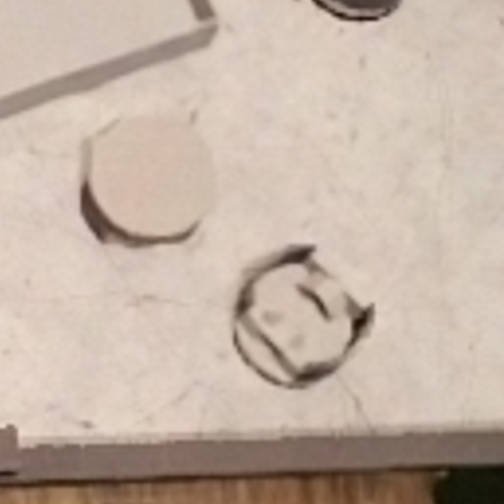

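Request:
{"name": "execute_actions", "arguments": {"actions": [{"rows": [[0.913,1.38,2.34,0.8,0,0.24,0.85,-0.848,2.309,1.870,-1.133,0,1.64,0.77],[0.913,1.38,2.34,0.8,0,0.24,0.85,-0.848,2.309,1.870,-1.133,0,1.64,0.72],[0.913,1.38,2.34,0.8,0,0.24,0.85,-0.848,2.309,1.870,-1.133,0,1.64,0.67],[0.913,1.38,2.34,0.8,0,0.24,0.85,-0.848,2.309,1.870,-1.133,0,1.64,0.63],[0.913,1.38,2.34,0.8,0,0.24,0.85,-0.848,2.309,1.870,-1.133,0,1.64,0.60],[0.913,1.38,2.34,0.8,0,0.24,0.85,-0.848,2.309,1.870,-1.133,0,1.64,0.57],[0.913,1.38,2.34,0.8,0,0.24,0.85,-0.848,2.309,1.870,-1.133,0,1.64,0.54],[0.913,1.38,2.34,0.8,0,0.24,0.85,-0.848,2.309,1.870,-1.133,0,1.64,0.515],[0.913,1.38,2.34,0.8,0,0.24,0.85,-0.848,2.309,1.870,-1.133,0,1.64,0.515],[0.913,1.38,2.34,0.8,0,0.24,0.85,-0.848,2.309,1.870,-1.133,0,1.64,0.515],[0.913,1.38,2.34,0.8,0,0.24,0.85,-0.848,2.309,1.870,-1.133,0,1.64,0.515],[0.913,1.38,2.34,0.8,0,0.24,0.85,-0.848,2.3082,1.8727,-1.1359,0,1.64,0.515],[0.913,1.38,2.34,0.8,0,0.24,0.85,-0.848,2.306,1.8802,-1.1438,0,1.64,0.515],[0.913,1.38,2.34,0.8,0,0.24,0.85,-0.848,2.3027,1.8912,-1.1555,0,1.64,0.515],[0.913,1.38,2.34,0.8,0,0.24,0.85,-0.848,2.2988,1.9045,-1.1696,0,1.64,0.515]], "steps": 15}], "pictures": false}}

Request:
{"name": "execute_actions", "arguments": {"actions": [{"rows": [[0.913,1.38,2.34,0.8,0,0.24,0.85,-0.848,2.2945,1.919,-1.185,0,1.64,0.515],[0.913,1.38,2.34,0.8,0,0.24,0.85,-0.845,2.288,1.9301,-1.1993,0,1.64,0.515],[0.913,1.38,2.34,0.8,0,0.24,0.85,-0.8361,2.2775,1.9336,-1.2103,0,1.64,0.515],[0.913,1.38,2.34,0.8,0,0.24,0.85,-0.8218,2.2636,1.9287,-1.217,0,1.64,0.515],[0.913,1.38,2.34,0.8,0,0.24,0.85,-0.8025,2.2472,1.9147,-1.2181,0,1.64,0.515],[0.913,1.38,2.34,0.8,0,0.24,0.85,-0.7785,2.2286,1.8908,-1.2126,0,1.64,0.515],[0.913,1.38,2.34,0.8,0,0.24,0.85,-0.7503,2.2077,1.8594,-1.2027,0,1.64,0.515],[0.913,1.38,2.34,0.8,0,0.24,0.85,-0.7181,2.184,1.8237,-1.1914,0,1.64,0.515],[0.913,1.38,2.34,0.8,0,0.24,0.85,-0.6825,2.1577,1.7841,-1.1789,0,1.64,0.515],[0.913,1.38,2.34,0.8,0,0.24,0.85,-0.6438,2.129,1.7411,-1.1653,0,1.64,0.515],[0.913,1.38,2.34,0.8,0,0.24,0.85,-0.6024,2.0984,1.695,-1.1507,0,1.64,0.515],[0.913,1.38,2.34,0.8,0,0.24,0.85,-0.5586,2.066,1.6464,-1.1354,0,1.64,0.515],[0.913,1.38,2.34,0.8,0,0.24,0.85,-0.5129,2.0323,1.5956,-1.1193,0,1.64,0.515],[0.913,1.38,2.34,0.8,0,0.24,0.85,-0.4657,1.9973,1.5431,-1.1027,0,1.64,0.515],[0.913,1.38,2.34,0.8,0,0.24,0.85,-0.4173,1.9615,1.4893,-1.0857,0,1.64,0.515]], "steps": 15}], "pictures": false}}

Request:
{"name": "execute_actions", "arguments": {"actions": [{"rows": [[0.913,1.38,2.34,0.8,0,0.24,0.85,-0.3681,1.9252,1.4346,-1.0684,0,1.64,0.515],[0.913,1.38,2.34,0.8,0,0.24,0.85,-0.3185,1.8885,1.3795,-1.051,0,1.64,0.515],[0.913,1.38,2.34,0.8,0,0.24,0.85,-0.2689,1.8518,1.3244,-1.0336,0,1.64,0.515],[0.913,1.38,2.34,0.8,0,0.24,0.85,-0.2197,1.8155,1.2697,-1.0163,0,1.64,0.515],[0.913,1.38,2.34,0.8,0,0.24,0.85,-0.1713,1.7797,1.2159,-0.9993,0,1.64,0.515],[0.913,1.38,2.34,0.8,0,0.24,0.85,-0.1241,1.7447,1.1634,-0.9827,0,1.64,0.515],[0.913,1.38,2.34,0.8,0,0.24,0.85,-0.0784,1.711,1.1126,-0.9666,0,1.64,0.515],[0.913,1.38,2.34,0.8,0,0.24,0.85,-0.0346,1.6786,1.064,-0.9513,0,1.64,0.515],[0.913,1.38,2.34,0.8,0,0.24,0.85,0.0068,1.648,1.0179,-0.9367,0,1.64,0.515],[0.913,1.38,2.34,0.8,0,0.24,0.85,0.0455,1.6193,0.9749,-0.9231,0,1.64,0.515],[0.913,1.38,2.34,0.8,0,0.24,0.85,0.0811,1.593,0.9353,-0.9106,0,1.64,0.515],[0.913,1.38,2.34,0.8,0,0.24,0.85,0.1133,1.5693,0.8996,-0.8993,0,1.64,0.515],[0.913,1.38,2.34,0.8,0,0.24,0.85,0.1415,1.5484,0.8682,-0.8894,0,1.64,0.515],[0.913,1.38,2.34,0.8,0,0.24,0.85,0.1655,1.5306,0.8416,-0.881,0,1.64,0.515],[0.913,1.38,2.34,0.8,0,0.24,0.85,0.1848,1.5164,0.8201,-0.8742,0,1.64,0.515]], "steps": 15}], "pictures": false}}

Request:
{"name": "execute_actions", "arguments": {"actions": [{"rows": [[0.913,1.38,2.34,0.8,0,0.24,0.85,0.1991,1.5086,0.8022,-0.8644,0,1.64,0.515],[0.913,1.38,2.34,0.8,0,0.24,0.85,0.208,1.5099,0.7866,-0.8478,0,1.64,0.515],[0.913,1.38,2.34,0.8,0,0.24,0.85,0.211,1.52,0.7743,-0.8258,0,1.64,0.515],[0.913,1.38,2.34,0.8,0,0.24,0.85,0.211,1.5358,0.7628,-0.7989,0,1.64,0.515],[0.913,1.38,2.34,0.8,0,0.24,0.85,0.211,1.5543,0.7493,-0.7672,0,1.64,0.515],[0.913,1.38,2.34,0.8,0,0.24,0.85,0.211,1.5748,0.7343,-0.7323,0,1.64,0.515],[0.913,1.38,2.34,0.8,0,0.24,0.85,0.211,1.5965,0.7185,-0.6953,0,1.64,0.515],[0.913,1.38,2.34,0.8,0,0.24,0.85,0.211,1.6185,0.7025,-0.6577,0,1.64,0.515],[0.913,1.38,2.34,0.8,0,0.24,0.85,0.211,1.6402,0.6867,-0.6207,0,1.64,0.515],[0.913,1.38,2.34,0.8,0,0.24,0.85,0.211,1.6607,0.6717,-0.5858,0,1.64,0.515],[0.913,1.38,2.34,0.8,0,0.24,0.85,0.211,1.6792,0.6582,-0.5541,0,1.64,0.515],[0.913,1.38,2.34,0.8,0,0.24,0.85,0.211,1.695,0.6467,-0.5272,0,1.64,0.515],[0.913,1.38,2.34,0.8,0,0.24,0.85,0.211,1.7073,0.6378,-0.5063,0,1.64,0.515],[0.913,1.38,2.34,0.8,0,0.24,0.85,0.211,1.7152,0.632,-0.4928,0,1.64,0.515],[0.913,1.38,2.34,0.8,0,0.24,0.85,0.211,1.718,0.630,-0.488,0,1.64,0.515]], "steps": 15}], "pictures": false}}

Request:
{"name": "execute_actions", "arguments": {"actions": [{"rows": [[0.913,1.38,2.34,0.8,0,0.24,0.85,0.211,1.718,0.630,-0.488,0,1.64,0.515],[0.913,1.38,2.34,0.8,0,0.24,0.85,0.211,1.718,0.630,-0.488,0,1.64,0.515],[0.913,1.38,2.34,0.8,0,0.24,0.85,0.211,1.718,0.630,-0.488,0,1.64,0.515],[0.913,1.38,2.34,0.8,0,0.24,0.85,0.211,1.718,0.630,-0.488,0,1.64,0.515],[0.913,1.38,2.34,0.8,0,0.24,0.85,0.211,1.718,0.630,-0.488,0,1.64,0.515],[0.913,1.38,2.34,0.8,0,0.24,0.85,0.211,1.718,0.630,-0.488,0,1.64,0.57],[0.913,1.38,2.34,0.8,0,0.24,0.85,0.211,1.718,0.630,-0.488,0,1.64,0.62],[0.913,1.38,2.34,0.8,0,0.24,0.85,0.211,1.718,0.630,-0.488,0,1.64,0.68],[0.913,1.38,2.34,0.8,0,0.24,0.85,0.211,1.718,0.630,-0.488,0,1.64,0.76],[0.913,1.38,2.34,0.8,0,0.24,0.85,0.211,1.718,0.630,-0.488,0,1.64,0.85],[0.913,1.38,2.34,0.8,0,0.24,0.85,0.211,1.718,0.630,-0.488,0,1.64,0.93],[0.913,1.38,2.34,0.8,0,0.24,0.85,0.211,1.713,0.6333,-0.496,0,1.64,1],[0.913,1.38,2.34,0.8,0,0.24,0.85,0.211,1.6996,0.6423,-0.5175,0,1.64,1],[0.913,1.38,2.34,0.8,0,0.24,0.85,0.211,1.6798,0.6555,-0.5493,0,1.64,1],[0.913,1.38,2.34,0.8,0,0.24,0.85,0.211,1.6557,0.6715,-0.588,0,1.64,1]], "steps": 15}], "pictures": false}}

Request:
{"name": "execute_actions", "arguments": {"actions": [{"rows": [[0.913,1.38,2.34,0.8,0,0.24,0.85,0.211,1.6295,0.689,-0.63,0,1.64,1],[0.913,1.38,2.34,0.8,0,0.24,0.85,0.211,1.6033,0.7065,-0.672,0,1.64,1],[0.913,1.38,2.34,0.8,0,0.24,0.85,0.211,1.5792,0.7225,-0.7107,0,1.64,1],[0.913,1.38,2.34,0.8,0,0.24,0.85,0.2131,1.5629,0.7409,-0.7442,0,1.638,1],[0.913,1.38,2.34,0.8,0,0.24,0.85,0.219,1.5593,0.7648,-0.7705,0,1.632,1],[0.913,1.38,2.34,0.8,0,0.24,0.85,0.2282,1.5698,0.7913,-0.7861,0,1.623,1],[0.913,1.38,2.34,0.8,0,0.24,0.85,0.2403,1.5901,0.8218,-0.796,0,1.611,1],[0.913,1.38,2.34,0.8,0,0.24,0.85,0.2548,1.6144,0.8583,-0.8078,0,1.597,1],[0.913,1.38,2.34,0.8,0,0.24,0.85,0.2711,1.6419,0.8997,-0.8213,0,1.58,1],[0.913,1.38,2.34,0.8,0,0.24,0.85,0.289,1.6717,0.9446,-0.8359,0,1.563,1],[0.913,1.38,2.34,0.8,0,0.24,0.85,0.3077,1.7032,0.992,-0.8512,0,1.544,1],[0.913,1.38,2.34,0.8,0,0.24,0.85,0.327,1.7355,1.0405,-0.867,0,1.525,1],[0.913,1.38,2.34,0.8,0,0.24,0.85,0.3463,1.7678,1.089,-0.8828,0,1.506,1],[0.913,1.38,2.34,0.8,0,0.24,0.85,0.365,1.7993,1.1364,-0.8981,0,1.487,1],[0.913,1.38,2.34,0.8,0,0.24,0.85,0.3829,1.8291,1.1813,-0.9127,0,1.47,1]], "steps": 15}], "pictures": false}}

Request:
{"name": "execute_actions", "arguments": {"actions": [{"rows": [[0.913,1.38,2.34,0.8,0,0.24,0.85,0.3992,1.8566,1.2227,-0.9262,0,1.453,1],[0.913,1.38,2.34,0.8,0,0.24,0.85,0.4137,1.8809,1.2592,-0.938,0,1.439,1],[0.913,1.38,2.34,0.8,0,0.24,0.85,0.4258,1.9012,1.2897,-0.9479,0,1.427,1],[0.913,1.38,2.34,0.8,0,0.24,0.85,0.435,1.9167,1.3129,-0.9555,0,1.418,1],[0.913,1.38,2.34,0.8,0,0.24,0.85,0.4409,1.9265,1.3278,-0.9603,0,1.412,1],[0.913,1.38,2.34,0.8,0,0.24,0.85,0.443,1.93,1.333,-0.962,0,1.41,1]], "steps": 13}]}}

Scene clock: 352.00 s of 12600.00 s.
left_arm: end_effector_position=(+0.1147, +0.4155, +0.9288) grip_measured=+0.848 end_effector_quat_wxyz=(-0.576, +0.367, +0.675, +0.277) end_effector_velocity=(+0.002, -0.001, +0.001) end_effector_angular_velocity=(+0.014, +0.012, -0.011) | right_arm: end_effector_position=(+0.1717, -0.1675, +0.1478) grip_measured=+0.577 end_effector_quat_wxyz=(+0.648, +0.283, +0.647, -0.285) end_effector_velocity=(-0.012, -0.013, +0.039) end_effector_angular_velocity=(-0.079, +0.084, +0.034)
Joint positions: left_arm=[ 0.913  1.38   2.339  0.801 -0.004  0.239  0.081] | right_arm=[-0.847  2.308  1.877 -1.143  0.003  1.642  0.067]
Joint velocities: left_arm=[-0.002 -0.002  0.002 -0.022 -0.007 -0.007 -0.   ] | right_arm=[-0.002 -0.002  0.154 -0.271 -0.007 -0.037  0.   ]
Joint torques (N m, as the arm reports them, + toward a larger angle): left_arm=[ 0.11 -0.47  1.99 -0.6   0.11  0.06] | right_arm=[ -0.03 -11.66   7.28  -0.43  -0.03  -0.08]
External joint torques (N m, as the arm's controller estimates them; a push from outside toward a larger angle lowers the number): left_arm=[ 0.1  -0.66  0.7   0.08  0.11  0.05] | right_arm=[-0.05 -0.81  1.7  -0.64 -0.09 -0.08]
Heat: left arm: hottest wrist pitch 29 °C (+0.0 °C/min); right arm: hottest shoulder 48 °C (+5.1 °C/min).
Steps of this call (steps 1 to 15: the robot went on to your last target; steps 16 to 90: nothing new was sent; then 27.63 s passed at rest; steps 91 to 105: all 15 steps of this action). Readings (joint positions):
91: left_arm=[0.913 1.380 2.339 0.801 -0.004 0.239] | right_arm=[-0.847 2.308 1.872 -1.135 0.003 1.642]
92: left_arm=[0.913 1.380 2.339 0.801 -0.004 0.239] | right_arm=[-0.847 2.308 1.872 -1.135 0.003 1.642]
94: left_arm=[0.913 1.380 2.339 0.801 -0.004 0.239] | right_arm=[-0.847 2.308 1.872 -1.135 0.003 1.642]
98: left_arm=[0.913 1.380 2.339 0.801 -0.004 0.239] | right_arm=[-0.847 2.308 1.872 -1.135 0.003 1.642]
105: the state above

Scene clock: 352.50 s of 12600.00 s.
left_arm: end_effector_position=(+0.1147, +0.4155, +0.9288) grip_measured=+0.848 end_effector_quat_wxyz=(-0.576, +0.367, +0.675, +0.277) end_effector_velocity=(+0.001, -0.000, +0.000) end_effector_angular_velocity=(+0.005, +0.008, -0.011) | right_arm: end_effector_position=(+0.0333, -0.1357, +0.1818) grip_measured=+0.577 end_effector_quat_wxyz=(+0.686, +0.180, +0.683, -0.176) end_effector_velocity=(-0.635, -0.000, -0.008) end_effector_angular_velocity=(-0.074, +0.043, +1.470)
Joint positions: left_arm=[ 0.913  1.38   2.339  0.801 -0.004  0.239  0.081] | right_arm=[-0.53   2.06   1.615 -1.12   0.003  1.642  0.067]
Joint velocities: left_arm=[-0.002 -0.002 -0.002 -0.007 -0.007 -0.007  0.   ] | right_arm=[ 1.463 -0.965 -1.482  0.432 -0.007 -0.007 -0.   ]
Joint torques (N m, as the arm reports them, + toward a larger angle): left_arm=[ 0.1  -0.47  2.01 -0.6   0.11  0.06] | right_arm=[ -0.13 -11.95   4.63  -0.1   -0.04  -0.08]
External joint torques (N m, as the arm's controller estimates them; a push from outside toward a larger angle lowers the number): left_arm=[ 0.1  -0.73  0.76  0.09  0.12  0.06] | right_arm=[ 0.27 -3.1  -0.28 -0.12 -0.1  -0.08]
Heat: left arm: hottest wrist pitch 29 °C (+0.0 °C/min); right arm: hottest shoulder 48 °C (+5.0 °C/min).
Steps of this call (steps 1 to 15: all 15 steps of this action). Readings (joint positions):
1: left_arm=[0.913 1.380 2.339 0.801 -0.004 0.239] | right_arm=[-0.847 2.308 1.884 -1.155 0.003 1.642]
2: left_arm=[0.913 1.380 2.339 0.801 -0.004 0.239] | right_arm=[-0.847 2.308 1.890 -1.169 0.003 1.642]
4: left_arm=[0.913 1.380 2.339 0.801 -0.004 0.239] | right_arm=[-0.846 2.305 1.902 -1.189 0.003 1.642]
8: left_arm=[0.913 1.380 2.339 0.801 -0.004 0.239] | right_arm=[-0.801 2.256 1.877 -1.199 0.003 1.642]
15: the state above

Scene clock: 353.00 s of 12600.00 s.
left_arm: end_effector_position=(+0.1147, +0.4155, +0.9288) grip_measured=+0.848 end_effector_quat_wxyz=(-0.576, +0.367, +0.675, +0.277) end_effector_velocity=(+0.003, +0.000, +0.000) end_effector_angular_velocity=(+0.000, +0.019, -0.028) | right_arm: end_effector_position=(-0.1865, -0.2505, +0.1558) grip_measured=+0.577 end_effector_quat_wxyz=(+0.706, -0.057, +0.704, +0.046) end_effector_velocity=(-0.145, -0.248, -0.073) end_effector_angular_velocity=(-0.074, +0.006, +0.786)
Joint positions: left_arm=[ 0.913  1.38   2.339  0.801 -0.004  0.239  0.081] | right_arm=[ 0.126  1.577  0.893 -0.903  0.001  1.642  0.067]
Joint velocities: left_arm=[-0.002 -0.002 -0.002 -0.007 -0.022 -0.022 -0.   ] | right_arm=[ 0.779 -0.608 -0.935  0.256 -0.022 -0.007 -0.   ]
Joint torques (N m, as the arm reports them, + toward a larger angle): left_arm=[ 0.1  -0.47  2.   -0.6   0.11  0.06] | right_arm=[-0.36 -6.63  5.33  0.38  0.03 -0.08]
External joint torques (N m, as the arm's controller estimates them; a push from outside toward a larger angle lowers the number): left_arm=[ 0.1  -0.63  0.7   0.06  0.11  0.06] | right_arm=[ 0.23 -1.68  0.13 -0.03 -0.11 -0.08]
Heat: left arm: hottest wrist pitch 29 °C (+0.0 °C/min); right arm: hottest shoulder 48 °C (+5.1 °C/min).
Steps of this call (steps 1 to 15: all 15 steps of this action). Readings (joint positions):
1: left_arm=[0.913 1.380 2.339 0.801 -0.004 0.239] | right_arm=[-0.480 2.027 1.564 -1.104 0.003 1.642]
2: left_arm=[0.913 1.380 2.339 0.801 -0.004 0.239] | right_arm=[-0.430 1.993 1.512 -1.088 0.003 1.642]
4: left_arm=[0.913 1.380 2.339 0.801 -0.004 0.239] | right_arm=[-0.329 1.922 1.404 -1.056 0.002 1.642]
8: left_arm=[0.913 1.380 2.339 0.801 -0.004 0.239] | right_arm=[-0.136 1.777 1.192 -0.991 0.001 1.642]
15: the state above

Scene clock: 353.50 s of 12600.00 s.
left_arm: end_effector_position=(+0.1147, +0.4155, +0.9288) grip_measured=+0.848 end_effector_quat_wxyz=(-0.576, +0.367, +0.675, +0.277) end_effector_velocity=(-0.001, -0.001, +0.000) end_effector_angular_velocity=(+0.009, -0.003, +0.006) | right_arm: end_effector_position=(-0.1997, -0.2762, +0.0796) grip_measured=+0.577 end_effector_quat_wxyz=(+0.703, -0.085, +0.702, +0.076) end_effector_velocity=(+0.016, -0.053, -0.112) end_effector_angular_velocity=(-0.149, -0.039, -0.010)
Joint positions: left_arm=[ 0.913  1.38   2.339  0.801 -0.004  0.239  0.081] | right_arm=[ 0.208  1.696  0.648 -0.534  0.     1.642  0.067]
Joint velocities: left_arm=[-0.002 -0.002 -0.002 -0.007  0.007  0.007 -0.   ] | right_arm=[-0.002  0.325 -0.261  0.432 -0.007  0.007 -0.   ]
Joint torques (N m, as the arm reports them, + toward a larger angle): left_arm=[ 0.1  -0.47  2.   -0.6   0.11  0.05] | right_arm=[ 0.29 -5.35  4.26  0.33  0.04 -0.08]
External joint torques (N m, as the arm's controller estimates them; a push from outside toward a larger angle lowers the number): left_arm=[ 0.1  -0.73  0.75  0.09  0.11  0.05] | right_arm=[ 0.28  0.09 -0.09 -0.03 -0.02 -0.08]
Heat: left arm: hottest wrist pitch 29 °C (+0.0 °C/min); right arm: hottest shoulder 48 °C (+5.0 °C/min).
Steps of this call (steps 1 to 15: all 15 steps of this action). Readings (joint positions):
1: left_arm=[0.913 1.380 2.339 0.801 -0.004 0.239] | right_arm=[0.150 1.559 0.865 -0.894 0.001 1.642]
2: left_arm=[0.913 1.380 2.339 0.801 -0.004 0.239] | right_arm=[0.169 1.546 0.841 -0.883 0.000 1.642]
4: left_arm=[0.913 1.380 2.339 0.801 -0.004 0.239] | right_arm=[0.193 1.537 0.803 -0.850 0.000 1.642]
8: left_arm=[0.913 1.380 2.339 0.801 -0.004 0.239] | right_arm=[0.205 1.572 0.745 -0.737 0.000 1.642]
15: the state above

Scene clock: 354.00 s of 12600.00 s.
left_arm: end_effector_position=(+0.1147, +0.4155, +0.9288) grip_measured=+0.848 end_effector_quat_wxyz=(-0.576, +0.367, +0.675, +0.277) end_effector_velocity=(+0.001, +0.005, -0.000) end_effector_angular_velocity=(-0.019, +0.014, -0.014) | right_arm: end_effector_position=(-0.1987, -0.2794, +0.0771) grip_measured=+0.928 end_effector_quat_wxyz=(+0.704, -0.089, +0.701, +0.073) end_effector_velocity=(+0.018, -0.061, +0.093) end_effector_angular_velocity=(-0.303, -0.086, -0.010)
Joint positions: left_arm=[ 0.913  1.38   2.339  0.801 -0.004  0.239  0.081] | right_arm=[ 0.208  1.702  0.64  -0.532  0.     1.642  0.084]
Joint velocities: left_arm=[-0.002 -0.002  0.002  0.007 -0.022 -0.007 -0.   ] | right_arm=[-0.002 -0.31   0.159 -0.784 -0.007  0.007  0.029]
Joint torques (N m, as the arm reports them, + toward a larger angle): left_arm=[ 0.1  -0.48  2.   -0.6   0.11  0.05] | right_arm=[ 0.23 -7.28  5.94 -0.05  0.05 -0.07]
External joint torques (N m, as the arm's controller estimates them; a push from outside toward a larger angle lowers the number): left_arm=[ 0.1  -0.58  0.66  0.06  0.12  0.05] | right_arm=[ 0.25 -1.6   1.38 -0.45 -0.02 -0.08]
Heat: left arm: hottest wrist pitch 29 °C (+0.0 °C/min); right arm: hottest shoulder 48 °C (+5.1 °C/min).
Steps of this call (steps 1 to 15: all 15 steps of this action). Readings (joint positions):
1: left_arm=[0.913 1.380 2.339 0.801 -0.004 0.239] | right_arm=[0.208 1.704 0.641 -0.522 0.000 1.642]
2: left_arm=[0.913 1.380 2.339 0.801 -0.004 0.239] | right_arm=[0.208 1.709 0.636 -0.515 0.000 1.642]
4: left_arm=[0.913 1.380 2.339 0.801 -0.004 0.239] | right_arm=[0.208 1.710 0.635 -0.510 0.000 1.642]
8: left_arm=[0.913 1.380 2.339 0.801 -0.004 0.239] | right_arm=[0.208 1.710 0.634 -0.506 0.000 1.642]
15: the state above

Scene clock: 354.50 s of 12600.00 s.
left_arm: end_effector_position=(+0.1147, +0.4155, +0.9288) grip_measured=+0.848 end_effector_quat_wxyz=(-0.576, +0.367, +0.675, +0.277) end_effector_velocity=(+0.003, +0.000, -0.000) end_effector_angular_velocity=(-0.010, +0.018, -0.014) | right_arm: end_effector_position=(-0.2563, -0.2200, +0.1506) grip_measured=+0.977 end_effector_quat_wxyz=(+0.686, -0.165, +0.687, +0.173) end_effector_velocity=(-0.272, +0.204, +0.071) end_effector_angular_velocity=(+0.059, +0.029, +1.065)
Joint positions: left_arm=[ 0.913  1.38   2.339  0.801 -0.004  0.239  0.081] | right_arm=[ 0.334  1.752  1.065 -0.872  0.     1.515  0.087]
Joint velocities: left_arm=[-0.002  0.002 -0.002  0.007 -0.022 -0.007 -0.   ] | right_arm=[ 0.545  0.882  1.38  -0.432 -0.007 -0.52   0.   ]
Joint torques (N m, as the arm reports them, + toward a larger angle): left_arm=[ 0.1  -0.47  1.99 -0.61  0.11  0.05] | right_arm=[ 0.45 -5.58  6.11 -0.23  0.05 -0.1 ]
External joint torques (N m, as the arm's controller estimates them; a push from outside toward a larger angle lowers the number): left_arm=[ 0.1  -0.68  0.71  0.07  0.11  0.05] | right_arm=[ 0.25  0.64  1.37 -0.45  0.02 -0.1 ]
Heat: left arm: hottest wrist pitch 29 °C (+0.0 °C/min); right arm: hottest shoulder 47 °C (+4.0 °C/min).
Steps of this call (steps 1 to 15: all 15 steps of this action). Readings (joint positions):
1: left_arm=[0.913 1.380 2.339 0.801 -0.004 0.239] | right_arm=[0.208 1.688 0.648 -0.561 0.000 1.642]
2: left_arm=[0.913 1.380 2.339 0.801 -0.004 0.239] | right_arm=[0.208 1.669 0.658 -0.594 0.000 1.642]
4: left_arm=[0.913 1.380 2.339 0.801 -0.004 0.239] | right_arm=[0.208 1.624 0.689 -0.661 0.000 1.642]
8: left_arm=[0.913 1.380 2.339 0.801 -0.004 0.239] | right_arm=[0.226 1.590 0.782 -0.762 0.000 1.622]
15: the state above

Scene clock: 354.93 s of 12600.00 s.
left_arm: end_effector_position=(+0.1147, +0.4155, +0.9288) grip_measured=+0.848 end_effector_quat_wxyz=(-0.576, +0.367, +0.675, +0.277) end_effector_velocity=(+0.002, +0.003, -0.000) end_effector_angular_velocity=(-0.014, +0.016, -0.019) | right_arm: end_effector_position=(-0.3108, -0.1900, +0.1588) grip_measured=+0.977 end_effector_quat_wxyz=(+0.665, -0.235, +0.666, +0.243) end_effector_velocity=(-0.001, +0.002, -0.001) end_effector_angular_velocity=(-0.018, -0.003, +0.020)
Joint positions: left_arm=[ 0.913  1.38   2.339  0.801 -0.004  0.239  0.081] | right_arm=[ 0.441  1.921  1.32  -0.957  0.     1.414  0.087]
Joint velocities: left_arm=[-0.007 -0.002 -0.002  0.007 -0.022 -0.007  0.   ] | right_arm=[-0.002  0.022  0.027 -0.022 -0.007 -0.022 -0.   ]
Joint torques (N m, as the arm reports them, + toward a larger angle): left_arm=[ 0.1  -0.48  2.   -0.6   0.11  0.05] | right_arm=[ 0.14 -7.05  6.67 -0.16  0.05 -0.09]
External joint torques (N m, as the arm's controller estimates them; a push from outside toward a larger angle lowers the number): left_arm=[ 0.1  -0.81  0.79  0.09  0.12  0.05] | right_arm=[ 0.16  0.66  1.45 -0.46 -0.01 -0.08]
Heat: left arm: hottest wrist pitch 29 °C (+0.0 °C/min); right arm: hottest shoulder 47 °C (+5.1 °C/min).
Steps of this call (steps 1 to 13: all 13 steps of this action). Readings (joint positions):
1: left_arm=[0.913 1.380 2.339 0.801 -0.004 0.239] | right_arm=[0.352 1.781 1.110 -0.887 0.000 1.497]
2: left_arm=[0.913 1.380 2.339 0.801 -0.004 0.239] | right_arm=[0.370 1.809 1.153 -0.900 0.000 1.481]
4: left_arm=[0.913 1.380 2.339 0.801 -0.004 0.239] | right_arm=[0.402 1.858 1.229 -0.923 0.000 1.452]
8: left_arm=[0.913 1.380 2.339 0.801 -0.004 0.239] | right_arm=[0.438 1.910 1.306 -0.948 0.000 1.421]
13: the state above

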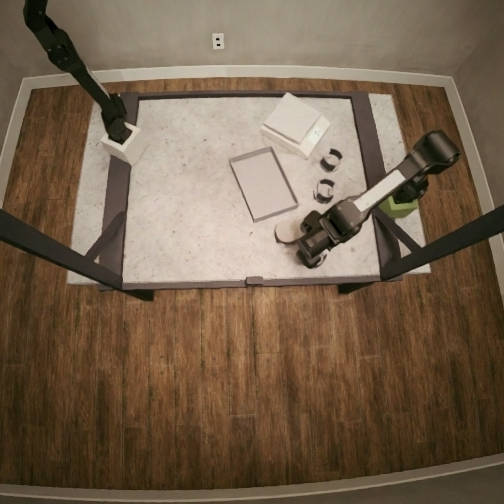

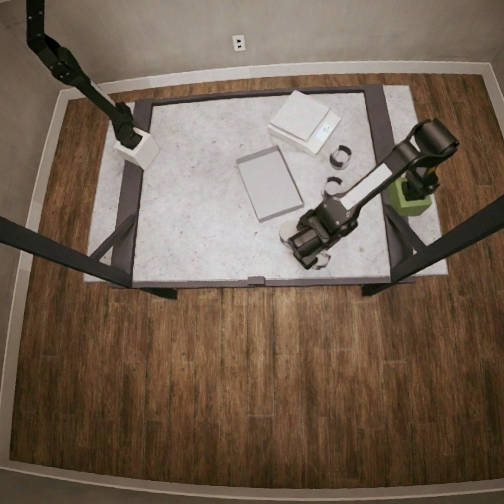

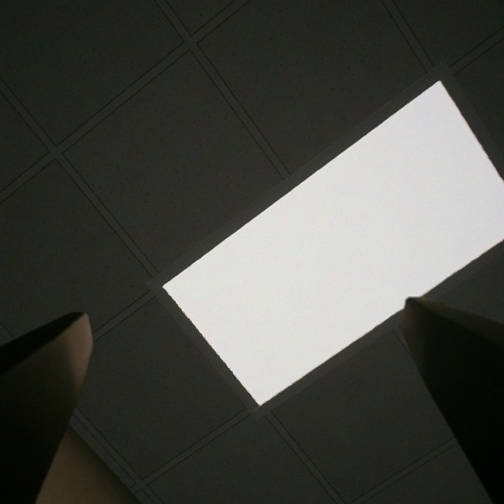

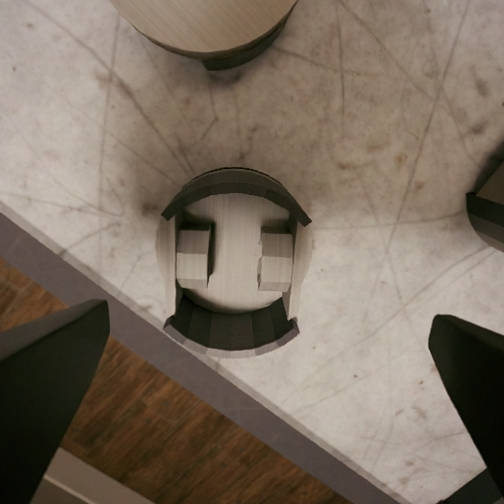

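Request:
{"name": "execute_actions", "arguments": {"actions": [{"rows": [[0.913,1.38,2.34,0.8,0,0.24,0.85,0.445,1.928,1.320,-0.954,0,1.416,1],[0.913,1.38,2.34,0.8,0,0.24,0.85,0.448,1.936,1.318,-0.946,0,1.419,1],[0.913,1.38,2.34,0.8,0,0.24,0.85,0.451,1.948,1.316,-0.934,0,1.422,1],[0.913,1.38,2.34,0.8,0,0.24,0.85,0.454,1.962,1.314,-0.920,0,1.426,1],[0.913,1.38,2.34,0.8,0,0.24,0.85,0.457,1.978,1.312,-0.904,0,1.43,1],[0.913,1.38,2.34,0.8,0,0.24,0.85,0.460,1.993,1.310,-0.889,0,1.433,1],[0.913,1.38,2.34,0.8,0,0.24,0.85,0.462,2.007,1.308,-0.875,0,1.435,1],[0.913,1.38,2.34,0.8,0,0.24,0.85,0.463,2.018,1.306,-0.863,0,1.436,1],[0.913,1.38,2.34,0.8,0,0.24,0.85,0.463,2.025,1.305,-0.856,0,1.436,1],[0.913,1.38,2.34,0.8,0,0.24,0.85,0.463,2.028,1.305,-0.852,0,1.436,1]], "steps": 15}]}}

Scene clock: 359.30 s of 12600.00 s.
left_arm: end_effector_position=(+0.1147, +0.4155, +0.9288) grip_measured=+0.848 end_effector_quat_wxyz=(-0.576, +0.367, +0.675, +0.277) end_effector_velocity=(+0.003, +0.000, +0.000) end_effector_angular_velocity=(-0.001, +0.021, -0.014) | right_arm: end_effector_position=(-0.3218, -0.1853, +0.1222) grip_measured=+0.977 end_effector_quat_wxyz=(+0.666, -0.240, +0.665, +0.238) end_effector_velocity=(-0.008, +0.008, +0.002) end_effector_angular_velocity=(+0.044, +0.036, +0.010)
Joint positions: left_arm=[ 0.913  1.38   2.339  0.801 -0.004  0.239  0.081] | right_arm=[ 0.461  2.023  1.308 -0.859  0.     1.433  0.087]
Joint velocities: left_arm=[-0.002 -0.002 -0.002 -0.007 -0.022 -0.007 -0.   ] | right_arm=[ 0.002 -0.007 -0.002  0.051 -0.007 -0.007 -0.   ]
Joint torques (N m, as the arm reports them, + toward a larger angle): left_arm=[ 0.1  -0.47  2.   -0.61  0.11  0.06] | right_arm=[ 0.19 -7.73  4.72  0.21  0.04  0.11]
External joint torques (N m, as the arm's controller estimates them; a push from outside toward a larger angle lowers the number): left_arm=[ 0.1  -0.68  0.72  0.07  0.12  0.05] | right_arm=[ 0.1   0.48 -0.28 -0.03 -0.01  0.11]
Heat: left arm: hottest wrist pitch 29 °C (+0.0 °C/min); right arm: hottest shoulder 47 °C (+5.0 °C/min).
Steps of this call (steps 1 to 15: the robot went on to your last target; steps 16 to 90: nothing new was sent; then 0.87 s passed at rest; steps 91 to 105: all 15 steps of this action). Readings (joint positions):
91: left_arm=[0.913 1.380 2.339 0.801 -0.004 0.239] | right_arm=[0.441 1.923 1.323 -0.959 0.000 1.413]
92: left_arm=[0.913 1.380 2.339 0.801 -0.004 0.239] | right_arm=[0.442 1.924 1.323 -0.959 0.000 1.413]
94: left_arm=[0.913 1.380 2.339 0.801 -0.004 0.239] | right_arm=[0.444 1.932 1.323 -0.946 0.000 1.416]
98: left_arm=[0.913 1.380 2.339 0.801 -0.004 0.239] | right_arm=[0.455 1.978 1.320 -0.895 0.000 1.428]
105: the state above

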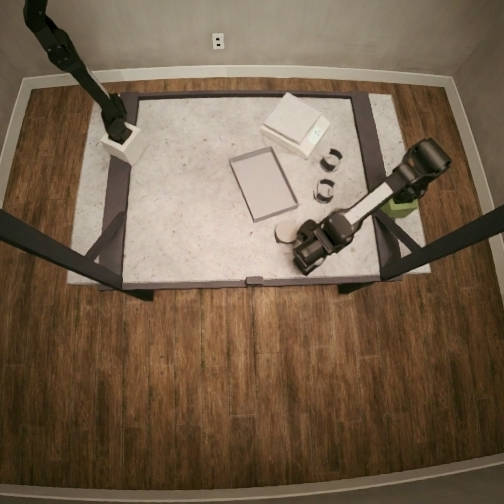

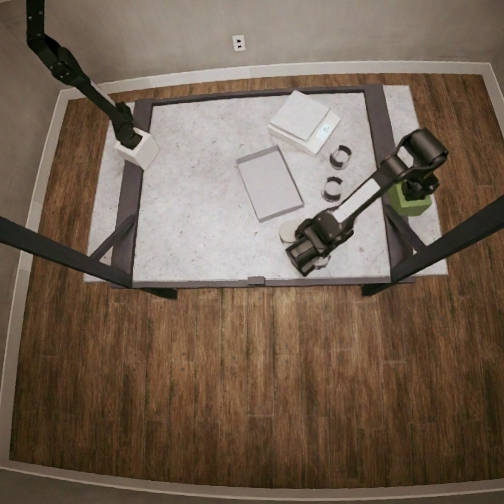

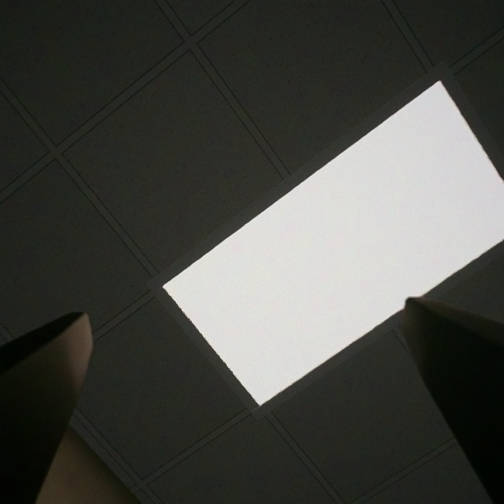

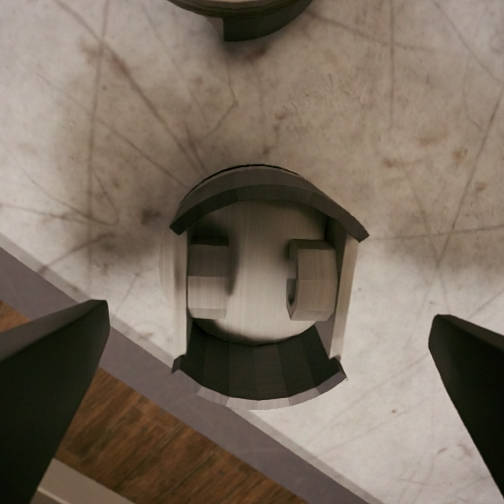

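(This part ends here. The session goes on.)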